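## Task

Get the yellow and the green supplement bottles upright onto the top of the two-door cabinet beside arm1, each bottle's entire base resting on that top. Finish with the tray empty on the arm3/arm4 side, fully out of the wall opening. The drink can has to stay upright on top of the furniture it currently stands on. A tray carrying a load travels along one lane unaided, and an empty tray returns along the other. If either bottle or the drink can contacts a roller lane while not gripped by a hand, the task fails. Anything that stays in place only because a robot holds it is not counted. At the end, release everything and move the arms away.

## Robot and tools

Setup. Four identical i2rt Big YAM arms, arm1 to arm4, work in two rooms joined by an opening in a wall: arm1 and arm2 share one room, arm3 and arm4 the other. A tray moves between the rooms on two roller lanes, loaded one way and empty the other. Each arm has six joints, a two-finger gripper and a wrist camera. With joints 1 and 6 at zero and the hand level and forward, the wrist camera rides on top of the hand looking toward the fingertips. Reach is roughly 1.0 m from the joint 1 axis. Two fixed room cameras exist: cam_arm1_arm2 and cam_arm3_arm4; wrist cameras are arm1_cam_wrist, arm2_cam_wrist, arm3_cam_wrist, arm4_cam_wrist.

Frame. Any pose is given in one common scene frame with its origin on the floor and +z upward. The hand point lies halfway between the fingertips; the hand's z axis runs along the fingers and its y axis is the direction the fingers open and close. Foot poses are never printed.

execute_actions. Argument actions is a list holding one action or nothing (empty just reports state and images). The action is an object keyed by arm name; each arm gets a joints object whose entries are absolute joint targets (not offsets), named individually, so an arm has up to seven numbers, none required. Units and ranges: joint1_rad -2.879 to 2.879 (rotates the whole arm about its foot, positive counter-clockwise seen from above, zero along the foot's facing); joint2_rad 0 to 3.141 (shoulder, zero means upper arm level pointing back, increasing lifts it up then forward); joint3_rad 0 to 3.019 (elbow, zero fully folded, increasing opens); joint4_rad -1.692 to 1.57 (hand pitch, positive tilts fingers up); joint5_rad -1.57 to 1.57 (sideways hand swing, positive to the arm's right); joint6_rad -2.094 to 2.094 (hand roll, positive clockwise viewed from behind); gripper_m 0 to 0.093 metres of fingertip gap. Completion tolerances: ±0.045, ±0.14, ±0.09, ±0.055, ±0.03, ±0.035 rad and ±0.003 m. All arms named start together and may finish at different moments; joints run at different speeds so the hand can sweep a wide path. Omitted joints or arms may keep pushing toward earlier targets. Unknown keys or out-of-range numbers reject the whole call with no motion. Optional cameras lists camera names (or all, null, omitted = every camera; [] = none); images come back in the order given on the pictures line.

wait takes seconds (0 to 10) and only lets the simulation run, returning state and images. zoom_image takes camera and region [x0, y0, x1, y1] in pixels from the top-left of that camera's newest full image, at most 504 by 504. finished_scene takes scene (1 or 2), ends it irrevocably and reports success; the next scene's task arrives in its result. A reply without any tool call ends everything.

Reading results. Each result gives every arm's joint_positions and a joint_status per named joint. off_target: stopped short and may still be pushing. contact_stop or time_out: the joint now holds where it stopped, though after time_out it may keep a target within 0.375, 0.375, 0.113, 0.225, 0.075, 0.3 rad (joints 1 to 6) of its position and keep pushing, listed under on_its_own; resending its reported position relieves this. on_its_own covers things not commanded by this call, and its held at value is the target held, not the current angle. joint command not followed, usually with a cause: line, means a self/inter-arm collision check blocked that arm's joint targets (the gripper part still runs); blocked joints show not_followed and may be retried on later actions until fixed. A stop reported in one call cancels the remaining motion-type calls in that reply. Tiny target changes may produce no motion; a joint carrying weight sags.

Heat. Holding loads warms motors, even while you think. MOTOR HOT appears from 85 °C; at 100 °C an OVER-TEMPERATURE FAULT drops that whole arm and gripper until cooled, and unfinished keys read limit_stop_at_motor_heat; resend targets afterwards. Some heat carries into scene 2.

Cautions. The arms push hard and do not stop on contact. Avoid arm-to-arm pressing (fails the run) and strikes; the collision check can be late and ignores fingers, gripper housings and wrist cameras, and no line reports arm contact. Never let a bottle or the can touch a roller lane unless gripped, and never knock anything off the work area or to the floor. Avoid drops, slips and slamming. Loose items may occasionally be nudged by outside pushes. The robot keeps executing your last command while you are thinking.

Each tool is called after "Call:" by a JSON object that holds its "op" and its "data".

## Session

Call:
{"op": "execute_actions", "data": {"actions": []}}

Scene clock: 0.00 s.
arm1.joint_positions: joint1_rad=+0.147 joint2_rad=+0.611 joint3_rad=+1.534 joint4_rad=-1.564 joint5_rad=-0.154 joint6_rad=-0.137 gripper_m=+0.095
arm1.joint_status: not commanded
arm1.hand: x=-1.2005 y=-0.4294 z=+1.4499 quat_wxyz=(-0.262, +0.730, -0.510, -0.371) (m; scene frame)
arm2.joint_positions: joint1_rad=-0.194 joint2_rad=+0.327 joint3_rad=+1.332 joint4_rad=-1.511 joint5_rad=-0.146 joint6_rad=+0.029 gripper_m=+0.094
arm2.joint_status: not commanded
arm2.hand: x=-1.6940 y=+0.1331 z=+1.4768 quat_wxyz=(-0.510, -0.076, -0.857, -0.007) (m; scene frame)
arm3.joint_positions: joint1_rad=+0.199 joint2_rad=+0.622 joint3_rad=+1.618 joint4_rad=-1.358 joint5_rad=+0.088 joint6_rad=-0.020 gripper_m=+0.094
arm3.joint_status: not commanded
arm3.hand: x=+1.1347 y=-0.4056 z=+1.5107 quat_wxyz=(-0.388, +0.623, -0.539, -0.413) (m; scene frame)
arm4.joint_positions: joint1_rad=+0.646 joint2_rad=+0.420 joint3_rad=+1.498 joint4_rad=-1.368 joint5_rad=+0.140 joint6_rad=+0.120 gripper_m=+0.095
arm4.joint_status: not commanded
arm4.hand: x=+1.6917 y=+0.0670 z=+1.5502 quat_wxyz=(-0.178, -0.784, -0.185, +0.566) (m; scene frame)
pictures: arm1_cam_wrist, arm2_cam_wrist, arm3_cam_wrist, arm4_cam_wrist, cam_arm1_arm2, cam_arm3_arm4
Images, in order (width x height): arm1_cam_wrist 672x504, arm2_cam_wrist 672x504, arm3_cam_wrist 672x504, arm4_cam_wrist 672x504, cam_arm1_arm2 672x504, cam_arm3_arm4 672x504.

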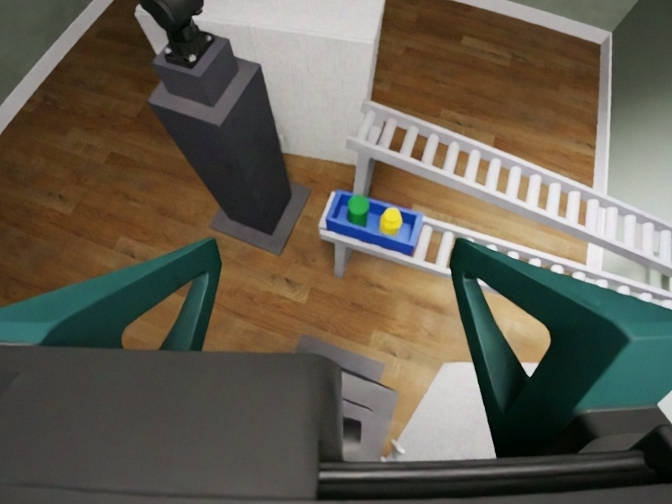

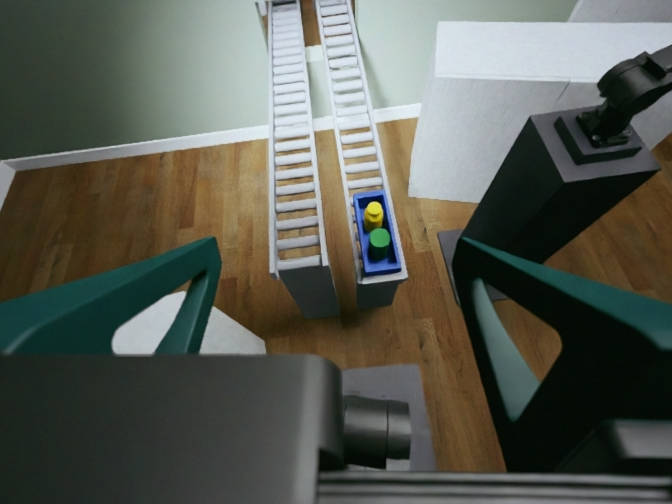

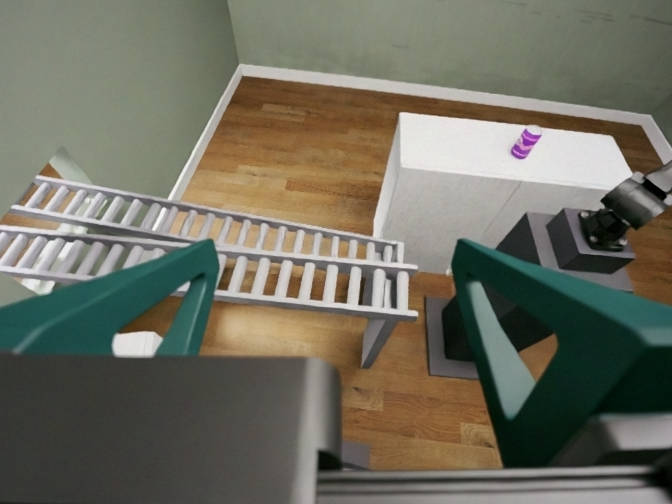

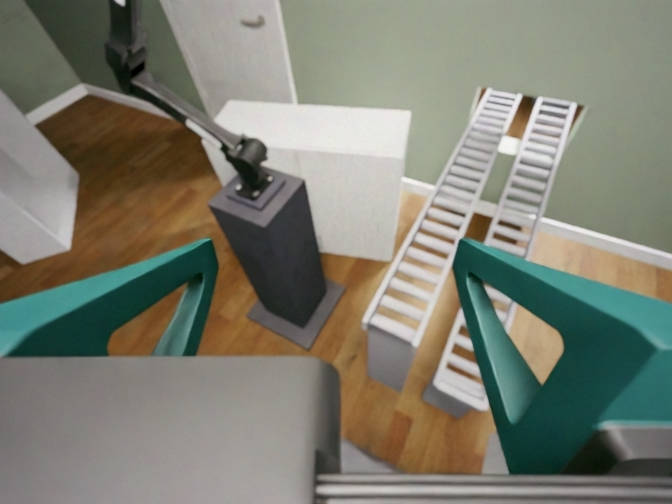

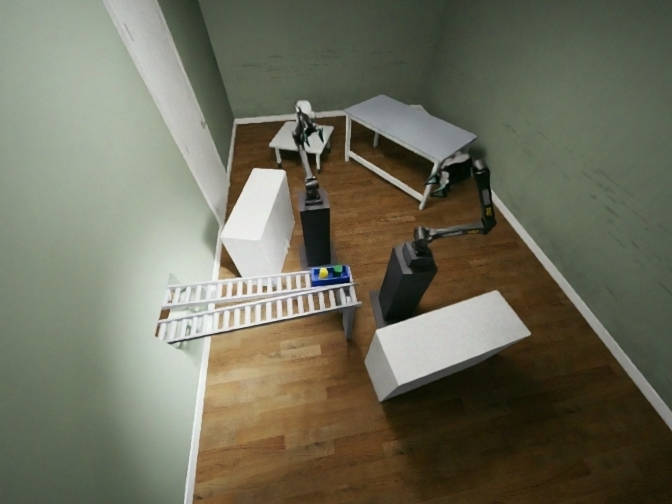

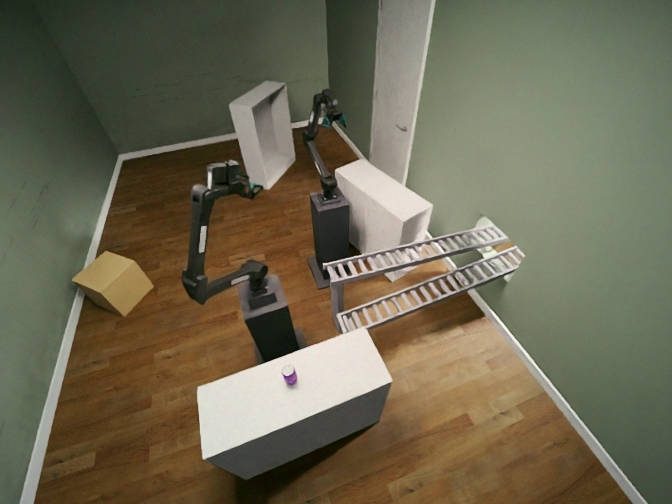

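Call:
{"op": "execute_actions", "data": {"actions": [{"arm1":{"joints":{"joint1_rad":0.0,"joint2_rad":2.05,"joint3_rad":1.78,"joint4_rad":-1.29,"joint5_rad":0,"joint6_rad":-1.57}}}], "cameras": ["arm1_cam_wrist","cam_arm1_arm2"]}}

Scene clock: 3.27 s.
arm1.joint_positions: joint1_rad=+0.012 joint2_rad=+2.048 joint3_rad=+1.752 joint4_rad=-1.285 joint5_rad=-0.002 joint6_rad=-1.559 gripper_m=+0.095
arm1.joint_status: all done
arm1.hand: x=-1.1620 y=+0.0187 z=+0.9661 quat_wxyz=(+0.005, +1.000, -0.001, -0.008) (m; scene frame)
arm2.joint_positions: joint1_rad=-0.194 joint2_rad=+0.327 joint3_rad=+1.332 joint4_rad=-1.511 joint5_rad=-0.146 joint6_rad=+0.029 gripper_m=+0.094
arm2.joint_status: not commanded
arm2.hand: x=-1.6940 y=+0.1331 z=+1.4768 quat_wxyz=(-0.510, -0.076, -0.857, -0.007) (m; scene frame)
arm3.joint_positions: joint1_rad=+0.199 joint2_rad=+0.622 joint3_rad=+1.618 joint4_rad=-1.358 joint5_rad=+0.088 joint6_rad=-0.020 gripper_m=+0.094
arm3.joint_status: not commanded
arm3.hand: x=+1.1347 y=-0.4056 z=+1.5107 quat_wxyz=(-0.388, +0.623, -0.539, -0.413) (m; scene frame)
arm4.joint_positions: joint1_rad=+0.646 joint2_rad=+0.420 joint3_rad=+1.498 joint4_rad=-1.368 joint5_rad=+0.140 joint6_rad=+0.120 gripper_m=+0.095
arm4.joint_status: not commanded
arm4.hand: x=+1.6917 y=+0.0670 z=+1.5502 quat_wxyz=(-0.178, -0.784, -0.185, +0.566) (m; scene frame)
pictures: arm1_cam_wrist, cam_arm1_arm2
Images, in order (width x height): arm1_cam_wrist 672x504, cam_arm1_arm2 672x504.

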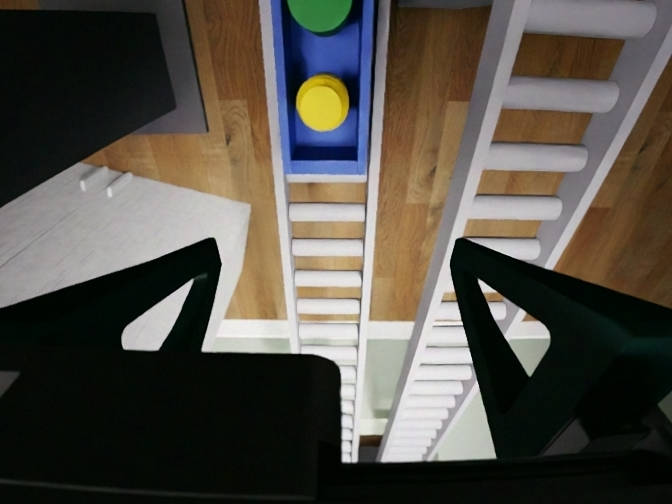

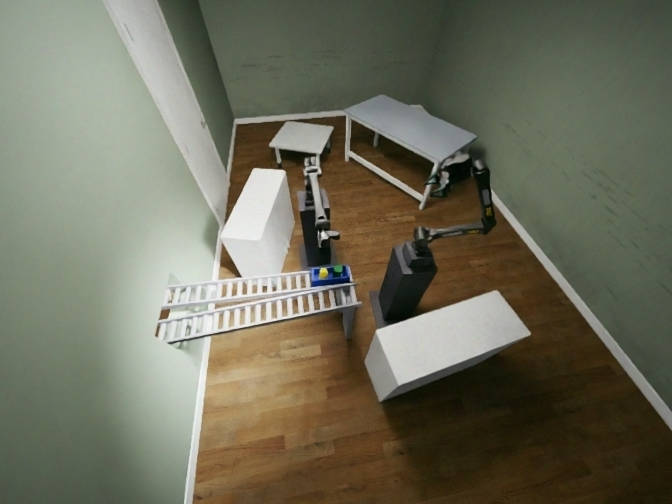

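Call:
{"op": "execute_actions", "data": {"actions": [{"arm1":{"joints":{"joint2_rad":2.25,"joint3_rad":1.57,"joint4_rad":-0.88}}}], "cameras": ["arm1_cam_wrist"]}}

Scene clock: 8.17 s.
arm1.joint_positions: joint1_rad=+0.012 joint2_rad=+2.271 joint3_rad=+1.546 joint4_rad=-0.890 joint5_rad=-0.002 joint6_rad=-1.561 gripper_m=+0.095
arm1.joint_status: all done
arm1.hand: x=-1.1648 y=-0.0071 z=+0.7649 quat_wxyz=(+0.022, +1.000, +0.000, -0.008) (m; scene frame)
arm2.joint_positions: joint1_rad=-0.194 joint2_rad=+0.327 joint3_rad=+1.332 joint4_rad=-1.511 joint5_rad=-0.146 joint6_rad=+0.029 gripper_m=+0.094
arm2.joint_status: not commanded
arm2.hand: x=-1.6940 y=+0.1331 z=+1.4768 quat_wxyz=(-0.510, -0.076, -0.857, -0.007) (m; scene frame)
arm3.joint_positions: joint1_rad=+0.199 joint2_rad=+0.622 joint3_rad=+1.618 joint4_rad=-1.358 joint5_rad=+0.088 joint6_rad=-0.020 gripper_m=+0.094
arm3.joint_status: not commanded
arm3.hand: x=+1.1347 y=-0.4056 z=+1.5107 quat_wxyz=(-0.388, +0.623, -0.539, -0.413) (m; scene frame)
arm4.joint_positions: joint1_rad=+0.646 joint2_rad=+0.420 joint3_rad=+1.498 joint4_rad=-1.368 joint5_rad=+0.140 joint6_rad=+0.120 gripper_m=+0.095
arm4.joint_status: not commanded
arm4.hand: x=+1.6917 y=+0.0670 z=+1.5502 quat_wxyz=(-0.178, -0.784, -0.185, +0.566) (m; scene frame)
pictures: arm1_cam_wrist
Images, in order (width x height): arm1_cam_wrist 672x504.

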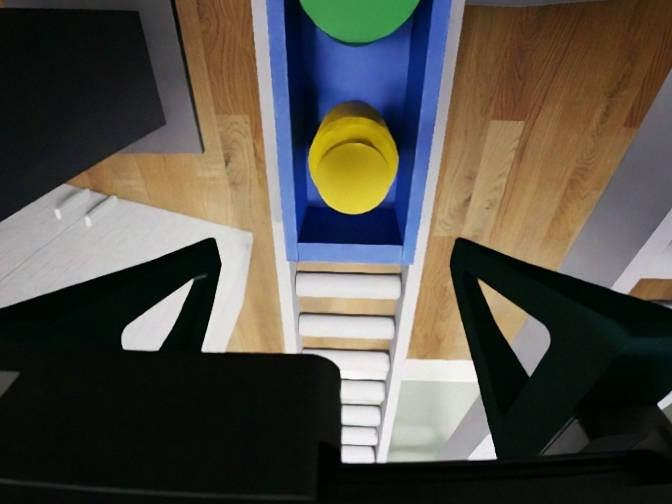

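Call:
{"op": "execute_actions", "data": {"actions": [{"arm1":{"joints":{"joint2_rad":2.375,"joint3_rad":1.60,"joint4_rad":-0.74,"gripper_m":0.07}}}], "cameras": ["arm1_cam_wrist"]}}

Scene clock: 10.40 s.
arm1.joint_positions: joint1_rad=+0.012 joint2_rad=+2.351 joint3_rad=+1.580 joint4_rad=-0.750 joint5_rad=-0.002 joint6_rad=-1.561 gripper_m=+0.070
arm1.joint_status: all done
arm1.hand: x=-1.1656 y=+0.0229 z=+0.7276 quat_wxyz=(-0.025, +1.000, -0.001, -0.009) (m; scene frame)
arm2.joint_positions: joint1_rad=-0.194 joint2_rad=+0.327 joint3_rad=+1.332 joint4_rad=-1.511 joint5_rad=-0.146 joint6_rad=+0.029 gripper_m=+0.094
arm2.joint_status: not commanded
arm2.hand: x=-1.6940 y=+0.1331 z=+1.4768 quat_wxyz=(-0.510, -0.076, -0.857, -0.007) (m; scene frame)
arm3.joint_positions: joint1_rad=+0.199 joint2_rad=+0.622 joint3_rad=+1.618 joint4_rad=-1.358 joint5_rad=+0.088 joint6_rad=-0.020 gripper_m=+0.094
arm3.joint_status: not commanded
arm3.hand: x=+1.1347 y=-0.4056 z=+1.5107 quat_wxyz=(-0.388, +0.623, -0.539, -0.413) (m; scene frame)
arm4.joint_positions: joint1_rad=+0.646 joint2_rad=+0.420 joint3_rad=+1.498 joint4_rad=-1.368 joint5_rad=+0.140 joint6_rad=+0.120 gripper_m=+0.095
arm4.joint_status: not commanded
arm4.hand: x=+1.6917 y=+0.0670 z=+1.5502 quat_wxyz=(-0.178, -0.784, -0.185, +0.566) (m; scene frame)
pictures: arm1_cam_wrist
Images, in order (width x height): arm1_cam_wrist 672x504.

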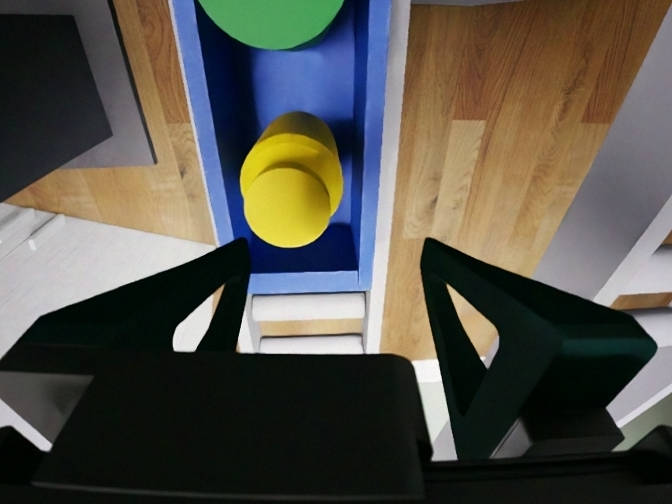

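Call:
{"op": "execute_actions", "data": {"actions": [{"arm1":{"joints":{"joint2_rad":2.41,"joint3_rad":1.55,"joint4_rad":-0.735}}}], "cameras": ["arm1_cam_wrist"]}}

Scene clock: 12.13 s.
arm1.joint_positions: joint1_rad=+0.012 joint2_rad=+2.379 joint3_rad=+1.548 joint4_rad=-0.743 joint5_rad=-0.002 joint6_rad=-1.561 gripper_m=+0.070
arm1.joint_status: all done
arm1.hand: x=-1.1658 y=-0.0008 z=+0.7026 quat_wxyz=(+0.001, +1.000, -0.001, -0.008) (m; scene frame)
arm2.joint_positions: joint1_rad=-0.194 joint2_rad=+0.327 joint3_rad=+1.332 joint4_rad=-1.511 joint5_rad=-0.146 joint6_rad=+0.029 gripper_m=+0.094
arm2.joint_status: not commanded
arm2.hand: x=-1.6940 y=+0.1331 z=+1.4768 quat_wxyz=(-0.510, -0.076, -0.857, -0.007) (m; scene frame)
arm3.joint_positions: joint1_rad=+0.199 joint2_rad=+0.622 joint3_rad=+1.618 joint4_rad=-1.358 joint5_rad=+0.088 joint6_rad=-0.020 gripper_m=+0.094
arm3.joint_status: not commanded
arm3.hand: x=+1.1347 y=-0.4056 z=+1.5107 quat_wxyz=(-0.388, +0.623, -0.539, -0.413) (m; scene frame)
arm4.joint_positions: joint1_rad=+0.646 joint2_rad=+0.420 joint3_rad=+1.498 joint4_rad=-1.368 joint5_rad=+0.140 joint6_rad=+0.120 gripper_m=+0.095
arm4.joint_status: not commanded
arm4.hand: x=+1.6917 y=+0.0670 z=+1.5502 quat_wxyz=(-0.178, -0.784, -0.185, +0.566) (m; scene frame)
pictures: arm1_cam_wrist
Images, in order (width x height): arm1_cam_wrist 672x504.

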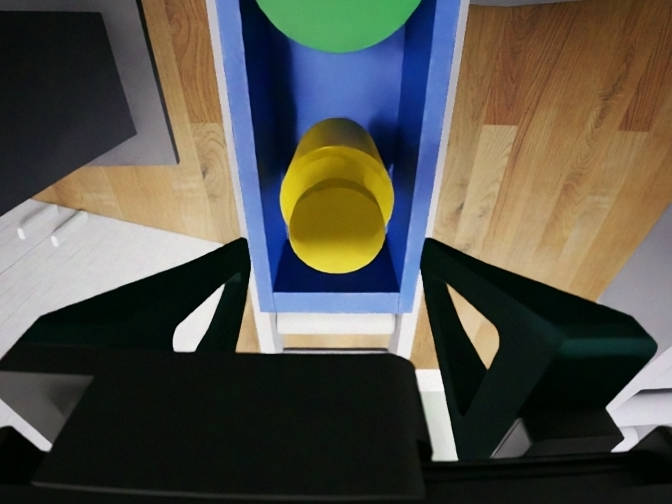

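Call:
{"op": "execute_actions", "data": {"actions": [{"arm1":{"joints":{"joint2_rad":2.50,"joint3_rad":1.60,"joint4_rad":-0.66}}}], "cameras": ["arm1_cam_wrist"]}}

Scene clock: 13.73 s.
arm1.joint_positions: joint1_rad=+0.011 joint2_rad=+2.442 joint3_rad=+1.588 joint4_rad=-0.669 joint5_rad=-0.003 joint6_rad=-1.561 gripper_m=+0.070
arm1.joint_status: all done
arm1.hand: x=-1.1663 y=+0.0179 z=+0.6764 quat_wxyz=(-0.024, +1.000, -0.001, -0.009) (m; scene frame)
arm2.joint_positions: joint1_rad=-0.194 joint2_rad=+0.327 joint3_rad=+1.332 joint4_rad=-1.511 joint5_rad=-0.146 joint6_rad=+0.029 gripper_m=+0.094
arm2.joint_status: not commanded
arm2.hand: x=-1.6940 y=+0.1331 z=+1.4768 quat_wxyz=(-0.510, -0.076, -0.857, -0.007) (m; scene frame)
arm3.joint_positions: joint1_rad=+0.199 joint2_rad=+0.622 joint3_rad=+1.618 joint4_rad=-1.358 joint5_rad=+0.088 joint6_rad=-0.020 gripper_m=+0.094
arm3.joint_status: not commanded
arm3.hand: x=+1.1347 y=-0.4056 z=+1.5107 quat_wxyz=(-0.388, +0.623, -0.539, -0.413) (m; scene frame)
arm4.joint_positions: joint1_rad=+0.646 joint2_rad=+0.420 joint3_rad=+1.498 joint4_rad=-1.368 joint5_rad=+0.140 joint6_rad=+0.120 gripper_m=+0.095
arm4.joint_status: not commanded
arm4.hand: x=+1.6917 y=+0.0670 z=+1.5502 quat_wxyz=(-0.178, -0.784, -0.185, +0.566) (m; scene frame)
pictures: arm1_cam_wrist
Images, in order (width x height): arm1_cam_wrist 672x504.

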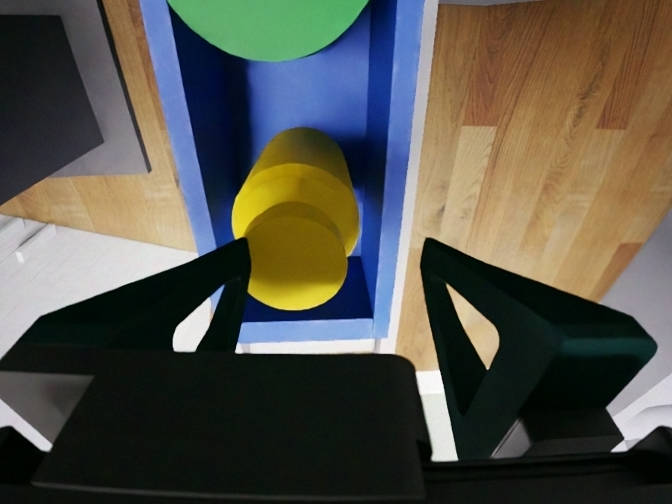

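Call:
{"op": "execute_actions", "data": {"actions": [{"arm1":{"joints":{"joint2_rad":2.40,"joint3_rad":1.56,"joint4_rad":-0.72,"gripper_m":0.09}}}], "cameras": []}}

Call:
{"op": "execute_actions", "data": {"actions": [{"arm1":{"joints":{"joint2_rad":2.52,"joint4_rad":-0.64}}}], "cameras": ["arm1_cam_wrist"]}}

Scene clock: 15.77 s.
arm1.joint_positions: joint1_rad=+0.011 joint2_rad=+2.429 joint3_rad=+1.556 joint4_rad=-0.713 joint5_rad=-0.002 joint6_rad=-1.561 gripper_m=+0.090
arm1.joint_status: all done
arm1.hand: x=-1.1660 y=-0.0055 z=+0.6758 quat_wxyz=(+0.007, +1.000, -0.001, -0.009) (m; scene frame)
arm2.joint_positions: joint1_rad=-0.194 joint2_rad=+0.327 joint3_rad=+1.332 joint4_rad=-1.511 joint5_rad=-0.146 joint6_rad=+0.029 gripper_m=+0.094
arm2.joint_status: not commanded
arm2.hand: x=-1.6940 y=+0.1331 z=+1.4768 quat_wxyz=(-0.510, -0.076, -0.857, -0.007) (m; scene frame)
arm3.joint_positions: joint1_rad=+0.199 joint2_rad=+0.622 joint3_rad=+1.618 joint4_rad=-1.358 joint5_rad=+0.088 joint6_rad=-0.020 gripper_m=+0.094
arm3.joint_status: not commanded
arm3.hand: x=+1.1347 y=-0.4056 z=+1.5107 quat_wxyz=(-0.388, +0.623, -0.539, -0.413) (m; scene frame)
arm4.joint_positions: joint1_rad=+0.646 joint2_rad=+0.420 joint3_rad=+1.498 joint4_rad=-1.368 joint5_rad=+0.140 joint6_rad=+0.120 gripper_m=+0.095
arm4.joint_status: not commanded
arm4.hand: x=+1.6917 y=+0.0670 z=+1.5502 quat_wxyz=(-0.178, -0.784, -0.185, +0.566) (m; scene frame)
pictures: none
No camera images: the call's "cameras" was empty. Leave "cameras" out to get every camera's image.

Scene clock: 16.77 s.
arm1.joint_positions: joint1_rad=+0.011 joint2_rad=+2.497 joint3_rad=+1.556 joint4_rad=-0.649 joint5_rad=-0.002 joint6_rad=-1.561 gripper_m=+0.090
arm1.joint_status: all done
arm1.hand: x=-1.1665 y=-0.0143 z=+0.6369 quat_wxyz=(+0.009, +1.000, -0.001, -0.009) (m; scene frame)
arm2.joint_positions: joint1_rad=-0.194 joint2_rad=+0.327 joint3_rad=+1.332 joint4_rad=-1.511 joint5_rad=-0.146 joint6_rad=+0.029 gripper_m=+0.094
arm2.joint_status: not commanded
arm2.hand: x=-1.6940 y=+0.1331 z=+1.4768 quat_wxyz=(-0.510, -0.076, -0.857, -0.007) (m; scene frame)
arm3.joint_positions: joint1_rad=+0.199 joint2_rad=+0.622 joint3_rad=+1.618 joint4_rad=-1.358 joint5_rad=+0.088 joint6_rad=-0.020 gripper_m=+0.094
arm3.joint_status: not commanded
arm3.hand: x=+1.1347 y=-0.4056 z=+1.5107 quat_wxyz=(-0.388, +0.623, -0.539, -0.413) (m; scene frame)
arm4.joint_positions: joint1_rad=+0.646 joint2_rad=+0.420 joint3_rad=+1.498 joint4_rad=-1.368 joint5_rad=+0.140 joint6_rad=+0.120 gripper_m=+0.095
arm4.joint_status: not commanded
arm4.hand: x=+1.6917 y=+0.0670 z=+1.5502 quat_wxyz=(-0.178, -0.784, -0.185, +0.566) (m; scene frame)
pictures: arm1_cam_wrist
Images, in order (width x height): arm1_cam_wrist 672x504.

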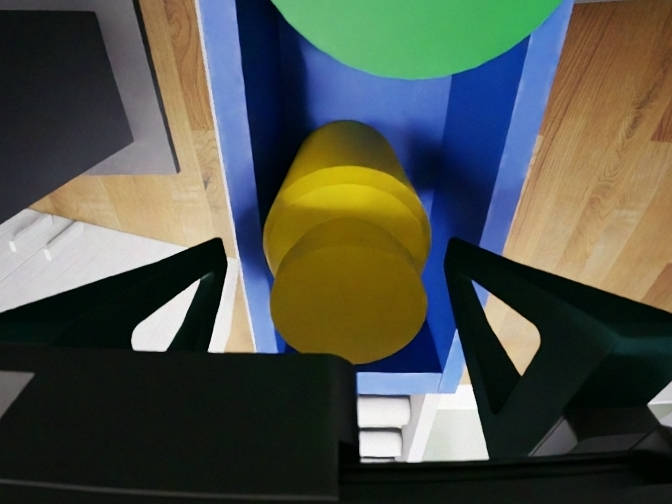

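Call:
{"op": "execute_actions", "data": {"actions": [{"arm1":{"joints":{"gripper_m":0.03}}}], "cameras": ["arm1_cam_wrist"]}}

Scene clock: 17.80 s.
arm1.joint_positions: joint1_rad=+0.011 joint2_rad=+2.497 joint3_rad=+1.556 joint4_rad=-0.647 joint5_rad=-0.002 joint6_rad=-1.561 gripper_m=+0.063
arm1.joint_status: gripper_m off_target (ended at +0.063, target +0.030)
arm1.hand: x=-1.1665 y=-0.0138 z=+0.6369 quat_wxyz=(+0.008, +1.000, -0.001, -0.008) (m; scene frame)
arm2.joint_positions: joint1_rad=-0.194 joint2_rad=+0.327 joint3_rad=+1.332 joint4_rad=-1.511 joint5_rad=-0.146 joint6_rad=+0.029 gripper_m=+0.094
arm2.joint_status: not commanded
arm2.hand: x=-1.6940 y=+0.1331 z=+1.4768 quat_wxyz=(-0.510, -0.076, -0.857, -0.007) (m; scene frame)
arm3.joint_positions: joint1_rad=+0.199 joint2_rad=+0.622 joint3_rad=+1.618 joint4_rad=-1.358 joint5_rad=+0.088 joint6_rad=-0.020 gripper_m=+0.094
arm3.joint_status: not commanded
arm3.hand: x=+1.1347 y=-0.4056 z=+1.5107 quat_wxyz=(-0.388, +0.623, -0.539, -0.413) (m; scene frame)
arm4.joint_positions: joint1_rad=+0.646 joint2_rad=+0.420 joint3_rad=+1.498 joint4_rad=-1.368 joint5_rad=+0.140 joint6_rad=+0.120 gripper_m=+0.095
arm4.joint_status: not commanded
arm4.hand: x=+1.6917 y=+0.0670 z=+1.5502 quat_wxyz=(-0.178, -0.784, -0.185, +0.566) (m; scene frame)
pictures: arm1_cam_wrist
Images, in order (width x height): arm1_cam_wrist 672x504.

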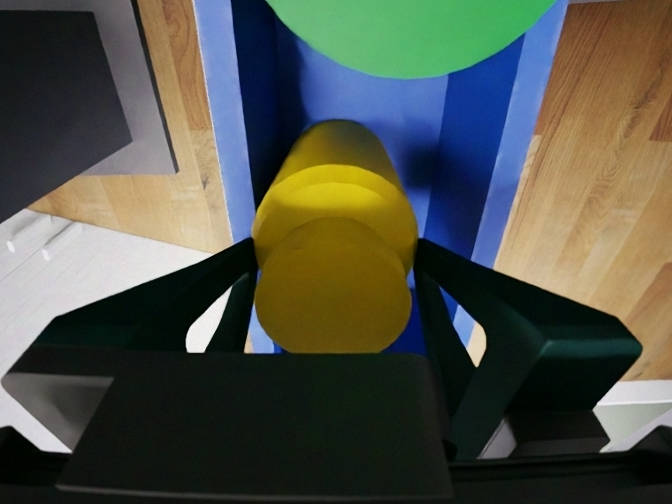

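Call:
{"op": "execute_actions", "data": {"actions": [{"arm1":{"joints":{"joint2_rad":1.9,"joint3_rad":1.66,"joint4_rad":-1.33}}}]}}

Scene clock: 22.73 s.
arm1.joint_positions: joint1_rad=+0.011 joint2_rad=+1.894 joint3_rad=+1.646 joint4_rad=-1.322 joint5_rad=-0.002 joint6_rad=-1.561 gripper_m=+0.059
arm1.joint_status: all done
arm1.on_its_own: gripper_m moved -0.004 toward your old target +0.030
arm1.hand: x=-1.1607 y=-0.0230 z=+1.0161 quat_wxyz=(-0.001, +1.000, +0.000, -0.008) (m; scene frame)
arm2.joint_positions: joint1_rad=-0.194 joint2_rad=+0.327 joint3_rad=+1.332 joint4_rad=-1.511 joint5_rad=-0.146 joint6_rad=+0.029 gripper_m=+0.094
arm2.joint_status: not commanded
arm2.hand: x=-1.6940 y=+0.1331 z=+1.4768 quat_wxyz=(-0.510, -0.076, -0.857, -0.007) (m; scene frame)
arm3.joint_positions: joint1_rad=+0.199 joint2_rad=+0.622 joint3_rad=+1.618 joint4_rad=-1.358 joint5_rad=+0.088 joint6_rad=-0.020 gripper_m=+0.094
arm3.joint_status: not commanded
arm3.hand: x=+1.1347 y=-0.4056 z=+1.5107 quat_wxyz=(-0.388, +0.623, -0.539, -0.413) (m; scene frame)
arm4.joint_positions: joint1_rad=+0.646 joint2_rad=+0.420 joint3_rad=+1.498 joint4_rad=-1.368 joint5_rad=+0.140 joint6_rad=+0.120 gripper_m=+0.095
arm4.joint_status: not commanded
arm4.hand: x=+1.6917 y=+0.0670 z=+1.5502 quat_wxyz=(-0.178, -0.784, -0.185, +0.566) (m; scene frame)
pictures: arm1_cam_wrist, arm2_cam_wrist, arm3_cam_wrist, arm4_cam_wrist, cam_arm1_arm2, cam_arm3_arm4
Images, in order (width x height): arm1_cam_wrist 672x504, arm2_cam_wrist 672x504, arm3_cam_wrist 672x504, arm4_cam_wrist 672x504, cam_arm1_arm2 672x504, cam_arm3_arm4 672x504.

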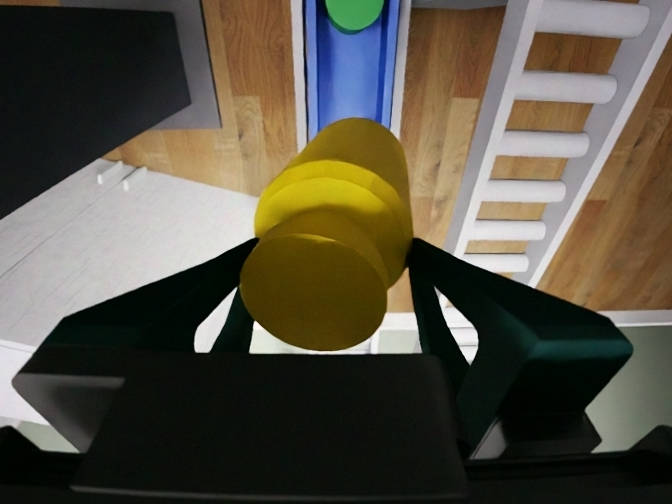

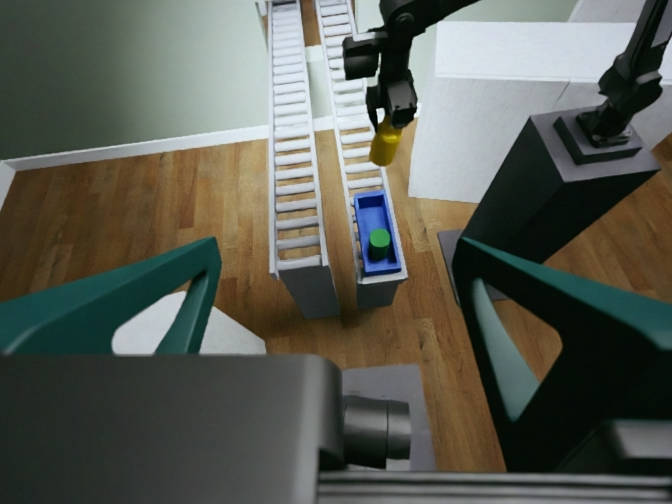

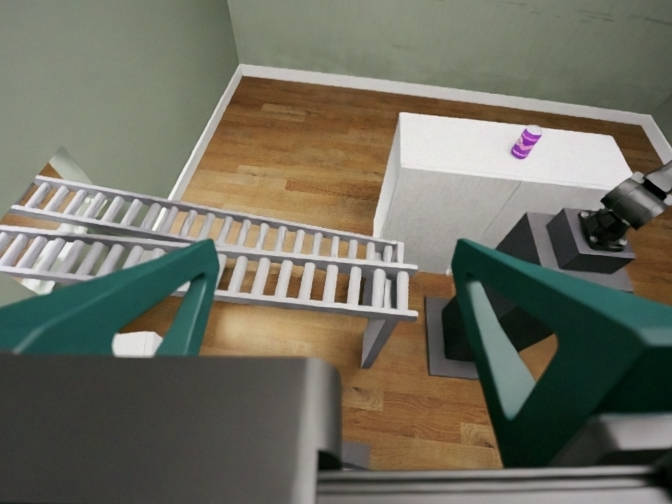

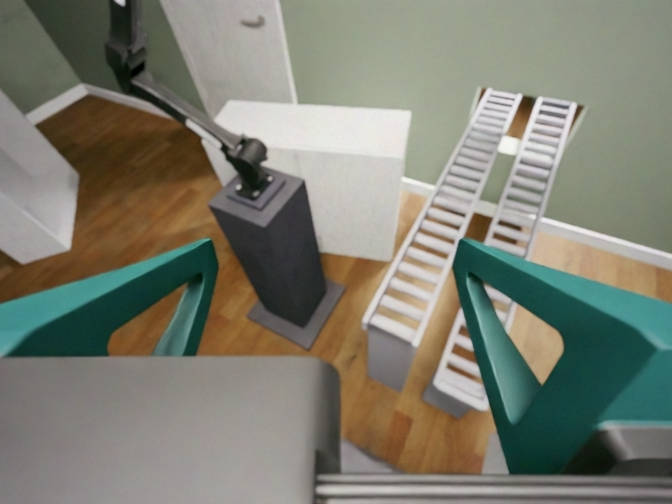

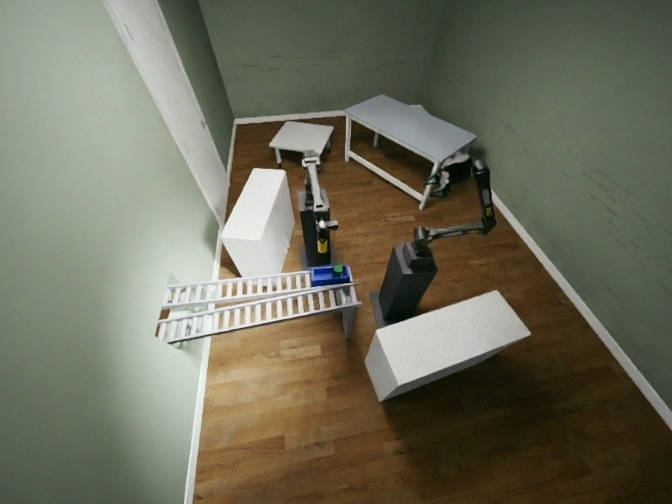

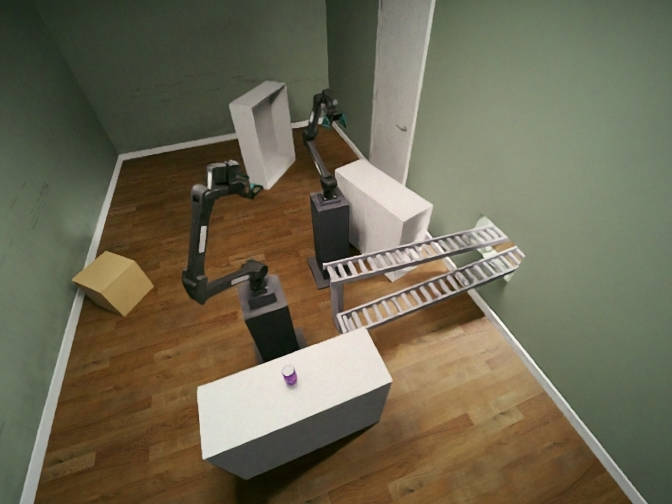

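Call:
{"op": "execute_actions", "data": {"actions": [{"arm1":{"joints":{"joint1_rad":-1.5,"joint6_rad":0}}}], "cameras": ["arm1_cam_wrist","arm2_cam_wrist","cam_arm1_arm2"]}}

Scene clock: 25.40 s.
arm1.joint_positions: joint1_rad=-1.506 joint2_rad=+1.894 joint3_rad=+1.646 joint4_rad=-1.322 joint5_rad=+0.001 joint6_rad=-0.011 gripper_m=+0.059
arm1.joint_status: all done
arm1.hand: x=-0.5798 y=-0.5646 z=+1.0070 quat_wxyz=(+0.007, +0.037, -0.999, +0.000) (m; scene frame)
arm2.joint_positions: joint1_rad=-0.194 joint2_rad=+0.327 joint3_rad=+1.332 joint4_rad=-1.511 joint5_rad=-0.146 joint6_rad=+0.029 gripper_m=+0.094
arm2.joint_status: not commanded
arm2.hand: x=-1.6940 y=+0.1331 z=+1.4768 quat_wxyz=(-0.510, -0.076, -0.857, -0.007) (m; scene frame)
arm3.joint_positions: joint1_rad=+0.199 joint2_rad=+0.622 joint3_rad=+1.618 joint4_rad=-1.358 joint5_rad=+0.088 joint6_rad=-0.020 gripper_m=+0.094
arm3.joint_status: not commanded
arm3.hand: x=+1.1347 y=-0.4056 z=+1.5107 quat_wxyz=(-0.388, +0.623, -0.539, -0.413) (m; scene frame)
arm4.joint_positions: joint1_rad=+0.646 joint2_rad=+0.420 joint3_rad=+1.498 joint4_rad=-1.368 joint5_rad=+0.140 joint6_rad=+0.120 gripper_m=+0.095
arm4.joint_status: not commanded
arm4.hand: x=+1.6917 y=+0.0670 z=+1.5502 quat_wxyz=(-0.178, -0.784, -0.185, +0.566) (m; scene frame)
pictures: arm1_cam_wrist, arm2_cam_wrist, cam_arm1_arm2
Images, in order (width x height): arm1_cam_wrist 672x504, arm2_cam_wrist 672x504, cam_arm1_arm2 672x504.

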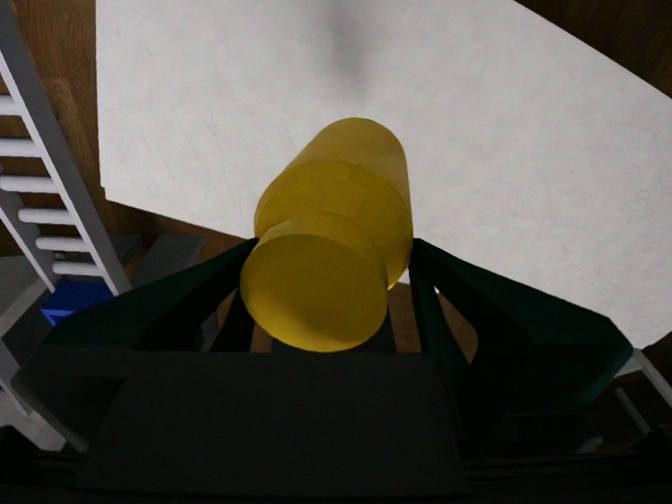

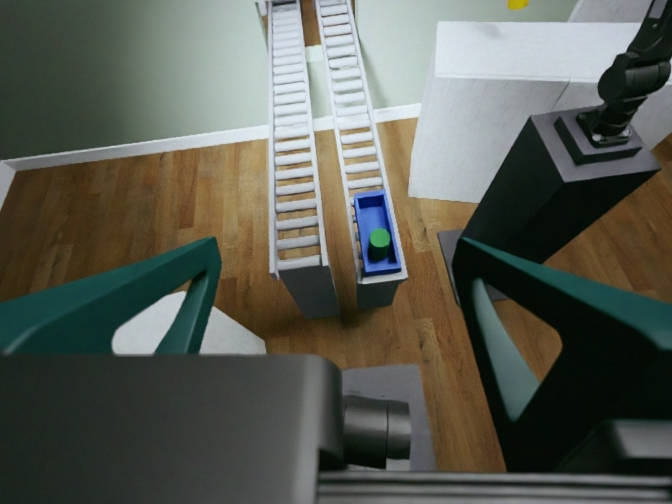

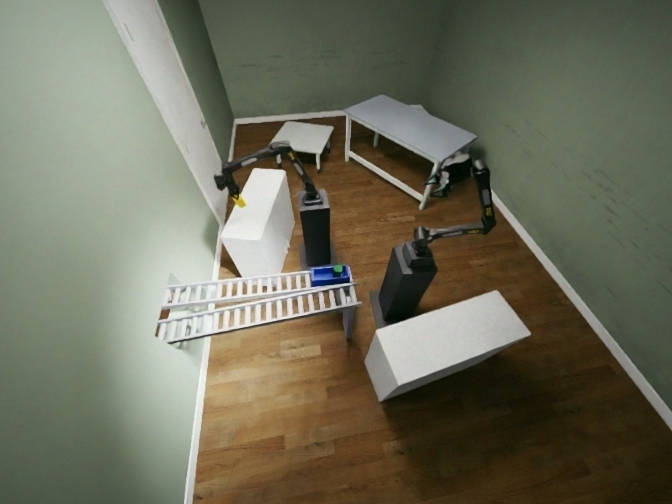

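Call:
{"op": "execute_actions", "data": {"actions": [{"arm1":{"joints":{"joint2_rad":2.13,"joint3_rad":1.98,"joint4_rad":-1.42}}}], "cameras": ["arm1_cam_wrist","cam_arm1_arm2"]}}

Scene clock: 27.23 s.
arm1.joint_positions: joint1_rad=-1.506 joint2_rad=+2.136 joint3_rad=+1.933 joint4_rad=-1.412 joint5_rad=+0.001 joint6_rad=-0.010 gripper_m=+0.059
arm1.joint_status: all done
arm1.hand: x=-0.5125 y=-0.5603 z=+0.9684 quat_wxyz=(+0.030, +0.037, -0.999, +0.001) (m; scene frame)
arm2.joint_positions: joint1_rad=-0.194 joint2_rad=+0.327 joint3_rad=+1.332 joint4_rad=-1.511 joint5_rad=-0.146 joint6_rad=+0.029 gripper_m=+0.094
arm2.joint_status: not commanded
arm2.hand: x=-1.6940 y=+0.1331 z=+1.4768 quat_wxyz=(-0.510, -0.076, -0.857, -0.007) (m; scene frame)
arm3.joint_positions: joint1_rad=+0.199 joint2_rad=+0.622 joint3_rad=+1.618 joint4_rad=-1.358 joint5_rad=+0.088 joint6_rad=-0.020 gripper_m=+0.094
arm3.joint_status: not commanded
arm3.hand: x=+1.1347 y=-0.4056 z=+1.5107 quat_wxyz=(-0.388, +0.623, -0.539, -0.413) (m; scene frame)
arm4.joint_positions: joint1_rad=+0.646 joint2_rad=+0.420 joint3_rad=+1.498 joint4_rad=-1.368 joint5_rad=+0.140 joint6_rad=+0.120 gripper_m=+0.095
arm4.joint_status: not commanded
arm4.hand: x=+1.6917 y=+0.0670 z=+1.5502 quat_wxyz=(-0.178, -0.784, -0.185, +0.566) (m; scene frame)
pictures: arm1_cam_wrist, cam_arm1_arm2
Images, in order (width x height): arm1_cam_wrist 672x504, cam_arm1_arm2 672x504.

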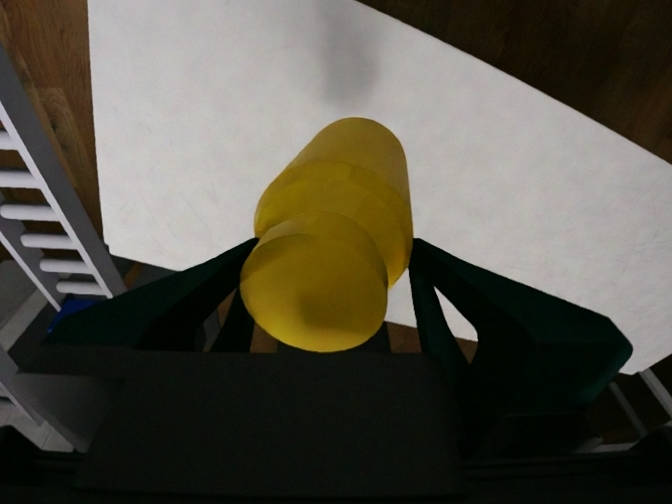

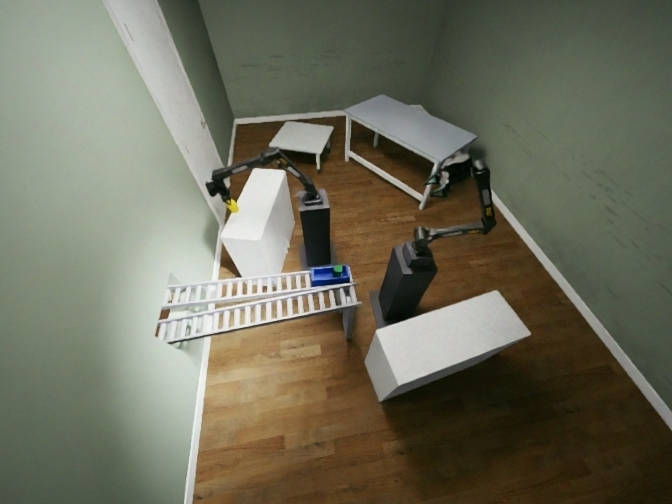

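Call:
{"op": "execute_actions", "data": {"actions": [{"arm1":{"joints":{"joint2_rad":2.03,"joint3_rad":1.65,"joint4_rad":-1.19}}}], "cameras": ["arm1_cam_wrist","cam_arm1_arm2"]}}

Scene clock: 29.43 s.
arm1.joint_positions: joint1_rad=-1.506 joint2_rad=+2.049 joint3_rad=+1.631 joint4_rad=-1.199 joint5_rad=+0.001 joint6_rad=-0.010 gripper_m=+0.059
arm1.joint_status: all done
arm1.hand: x=-0.5642 y=-0.5634 z=+0.9131 quat_wxyz=(+0.030, +0.037, -0.999, +0.001) (m; scene frame)
arm2.joint_positions: joint1_rad=-0.194 joint2_rad=+0.327 joint3_rad=+1.332 joint4_rad=-1.511 joint5_rad=-0.146 joint6_rad=+0.029 gripper_m=+0.094
arm2.joint_status: not commanded
arm2.hand: x=-1.6940 y=+0.1331 z=+1.4768 quat_wxyz=(-0.510, -0.076, -0.857, -0.007) (m; scene frame)
arm3.joint_positions: joint1_rad=+0.199 joint2_rad=+0.622 joint3_rad=+1.618 joint4_rad=-1.358 joint5_rad=+0.088 joint6_rad=-0.020 gripper_m=+0.094
arm3.joint_status: not commanded
arm3.hand: x=+1.1347 y=-0.4056 z=+1.5107 quat_wxyz=(-0.388, +0.623, -0.539, -0.413) (m; scene frame)
arm4.joint_positions: joint1_rad=+0.646 joint2_rad=+0.420 joint3_rad=+1.498 joint4_rad=-1.368 joint5_rad=+0.140 joint6_rad=+0.120 gripper_m=+0.095
arm4.joint_status: not commanded
arm4.hand: x=+1.6917 y=+0.0670 z=+1.5502 quat_wxyz=(-0.178, -0.784, -0.185, +0.566) (m; scene frame)
pictures: arm1_cam_wrist, cam_arm1_arm2
Images, in order (width x height): arm1_cam_wrist 672x504, cam_arm1_arm2 672x504.

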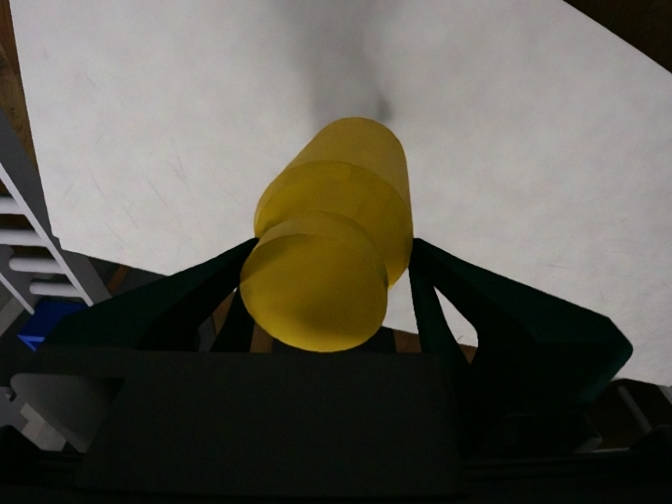

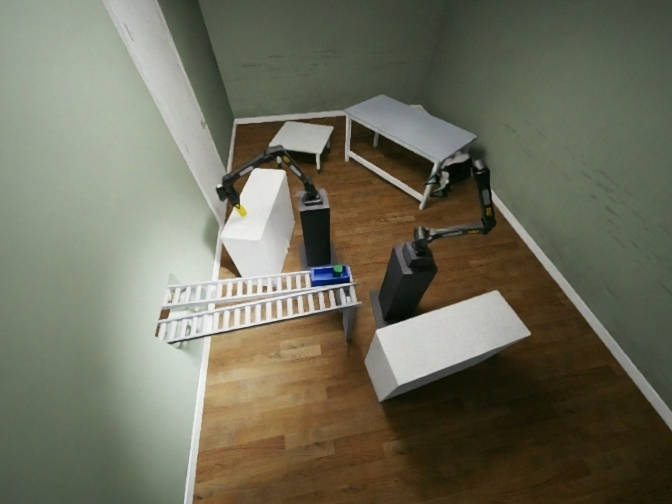

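Call:
{"op": "execute_actions", "data": {"actions": [{"arm1":{"joints":{"joint2_rad":2.09,"joint4_rad":-1.09}}}], "cameras": ["arm1_cam_wrist","cam_arm1_arm2"]}}

Scene clock: 32.13 s.
arm1.joint_positions: joint1_rad=-1.506 joint2_rad=+2.068 joint3_rad=+1.631 joint4_rad=-1.101 joint5_rad=+0.001 joint6_rad=-0.010 gripper_m=+0.059
arm1.joint_status: all done
arm1.hand: x=-0.5424 y=-0.5620 z=+0.9013 quat_wxyz=(-0.009, +0.036, -0.999, +0.000) (m; scene frame)
arm2.joint_positions: joint1_rad=-0.194 joint2_rad=+0.327 joint3_rad=+1.332 joint4_rad=-1.511 joint5_rad=-0.146 joint6_rad=+0.029 gripper_m=+0.094
arm2.joint_status: not commanded
arm2.hand: x=-1.6940 y=+0.1331 z=+1.4768 quat_wxyz=(-0.510, -0.076, -0.857, -0.007) (m; scene frame)
arm3.joint_positions: joint1_rad=+0.199 joint2_rad=+0.622 joint3_rad=+1.618 joint4_rad=-1.358 joint5_rad=+0.088 joint6_rad=-0.020 gripper_m=+0.094
arm3.joint_status: not commanded
arm3.hand: x=+1.1347 y=-0.4056 z=+1.5107 quat_wxyz=(-0.388, +0.623, -0.539, -0.413) (m; scene frame)
arm4.joint_positions: joint1_rad=+0.646 joint2_rad=+0.420 joint3_rad=+1.498 joint4_rad=-1.368 joint5_rad=+0.140 joint6_rad=+0.120 gripper_m=+0.095
arm4.joint_status: not commanded
arm4.hand: x=+1.6917 y=+0.0670 z=+1.5502 quat_wxyz=(-0.178, -0.784, -0.185, +0.566) (m; scene frame)
pictures: arm1_cam_wrist, cam_arm1_arm2
Images, in order (width x height): arm1_cam_wrist 672x504, cam_arm1_arm2 672x504.

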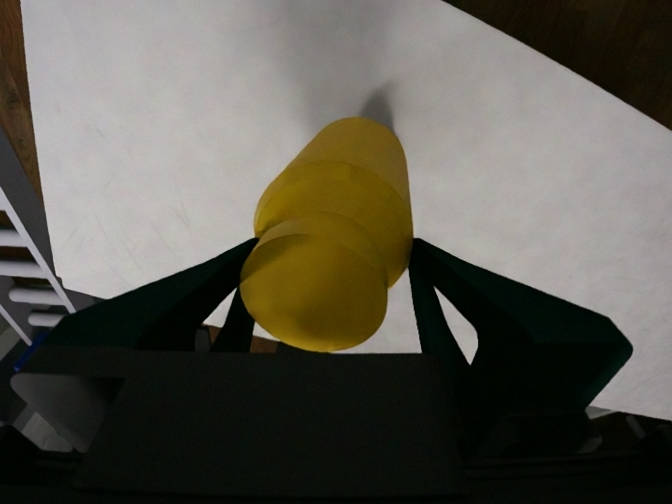

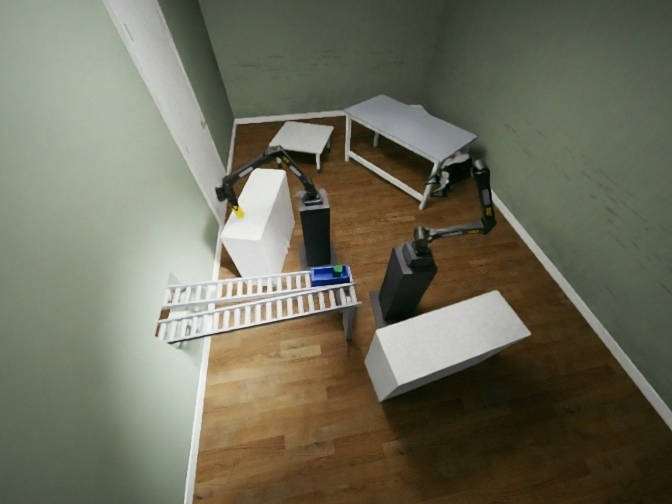

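Call:
{"op": "execute_actions", "data": {"actions": [{"arm1":{"joints":{"joint2_rad":2.115,"joint4_rad":-1.08}}}], "cameras": ["arm1_cam_wrist"]}}

Call:
{"op": "execute_actions", "data": {"actions": [{"arm1":{"joints":{"joint2_rad":2.135}}}], "cameras": ["arm1_cam_wrist","cam_arm1_arm2"]}}

Scene clock: 33.43 s.
arm1.joint_positions: joint1_rad=-1.506 joint2_rad=+2.096 joint3_rad=+1.631 joint4_rad=-1.091 joint5_rad=+0.001 joint6_rad=-0.010 gripper_m=+0.059
arm1.joint_status: all done
arm1.hand: x=-0.5432 y=-0.5620 z=+0.8850 quat_wxyz=(+0.000, +0.036, -0.999, +0.000) (m; scene frame)
arm2.joint_positions: joint1_rad=-0.194 joint2_rad=+0.327 joint3_rad=+1.332 joint4_rad=-1.511 joint5_rad=-0.146 joint6_rad=+0.029 gripper_m=+0.094
arm2.joint_status: not commanded
arm2.hand: x=-1.6940 y=+0.1331 z=+1.4768 quat_wxyz=(-0.510, -0.076, -0.857, -0.007) (m; scene frame)
arm3.joint_positions: joint1_rad=+0.199 joint2_rad=+0.622 joint3_rad=+1.618 joint4_rad=-1.358 joint5_rad=+0.088 joint6_rad=-0.020 gripper_m=+0.094
arm3.joint_status: not commanded
arm3.hand: x=+1.1347 y=-0.4056 z=+1.5107 quat_wxyz=(-0.388, +0.623, -0.539, -0.413) (m; scene frame)
arm4.joint_positions: joint1_rad=+0.646 joint2_rad=+0.420 joint3_rad=+1.498 joint4_rad=-1.368 joint5_rad=+0.140 joint6_rad=+0.120 gripper_m=+0.095
arm4.joint_status: not commanded
arm4.hand: x=+1.6917 y=+0.0670 z=+1.5502 quat_wxyz=(-0.178, -0.784, -0.185, +0.566) (m; scene frame)
pictures: arm1_cam_wrist
Images, in order (width x height): arm1_cam_wrist 672x504.

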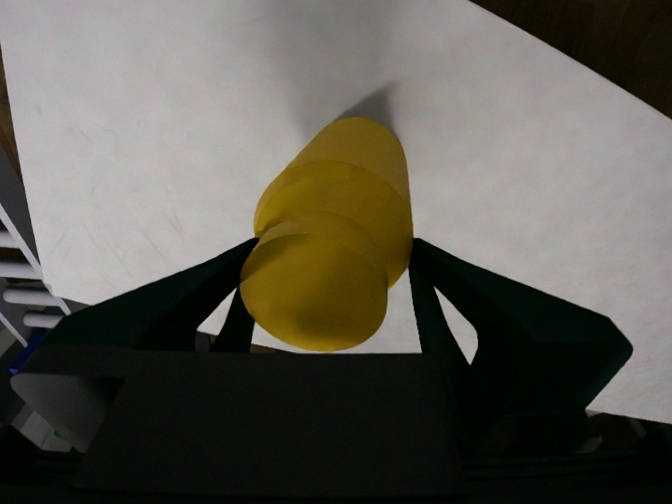

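Scene clock: 34.17 s.
arm1.joint_positions: joint1_rad=-1.506 joint2_rad=+2.111 joint3_rad=+1.631 joint4_rad=-1.089 joint5_rad=+0.001 joint6_rad=-0.010 gripper_m=+0.059
arm1.joint_status: all done
arm1.hand: x=-0.5448 y=-0.5621 z=+0.8760 quat_wxyz=(+0.006, +0.036, -0.999, +0.000) (m; scene frame)
arm2.joint_positions: joint1_rad=-0.194 joint2_rad=+0.327 joint3_rad=+1.332 joint4_rad=-1.511 joint5_rad=-0.146 joint6_rad=+0.029 gripper_m=+0.094
arm2.joint_status: not commanded
arm2.hand: x=-1.6940 y=+0.1331 z=+1.4768 quat_wxyz=(-0.510, -0.076, -0.857, -0.007) (m; scene frame)
arm3.joint_positions: joint1_rad=+0.199 joint2_rad=+0.622 joint3_rad=+1.618 joint4_rad=-1.358 joint5_rad=+0.088 joint6_rad=-0.020 gripper_m=+0.094
arm3.joint_status: not commanded
arm3.hand: x=+1.1347 y=-0.4056 z=+1.5107 quat_wxyz=(-0.388, +0.623, -0.539, -0.413) (m; scene frame)
arm4.joint_positions: joint1_rad=+0.646 joint2_rad=+0.420 joint3_rad=+1.498 joint4_rad=-1.368 joint5_rad=+0.140 joint6_rad=+0.120 gripper_m=+0.095
arm4.joint_status: not commanded
arm4.hand: x=+1.6917 y=+0.0670 z=+1.5502 quat_wxyz=(-0.178, -0.784, -0.185, +0.566) (m; scene frame)
pictures: arm1_cam_wrist, cam_arm1_arm2
Images, in order (width x height): arm1_cam_wrist 672x504, cam_arm1_arm2 672x504.

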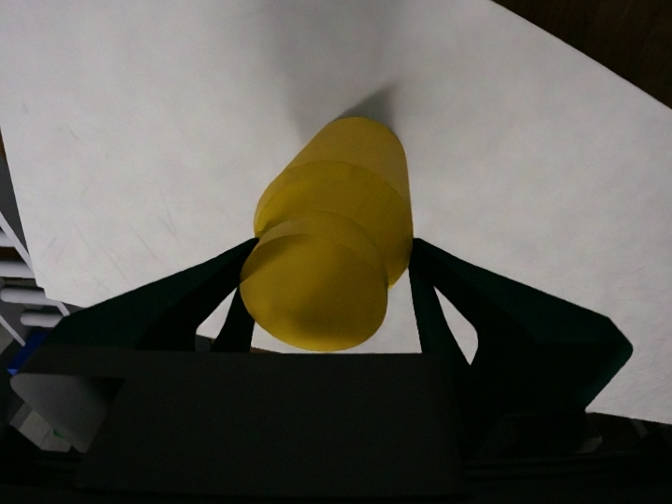

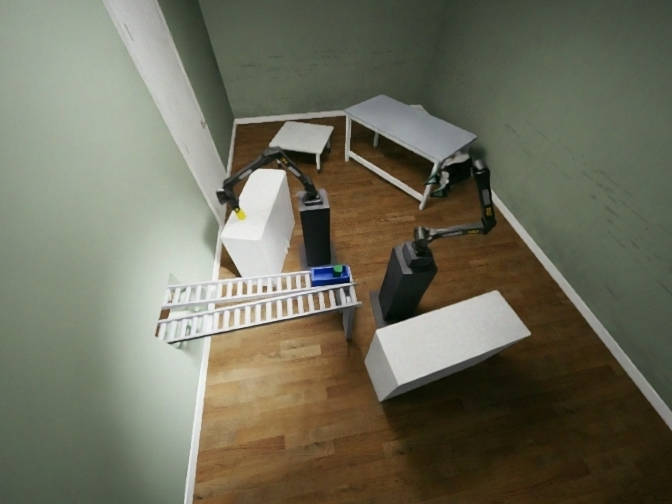

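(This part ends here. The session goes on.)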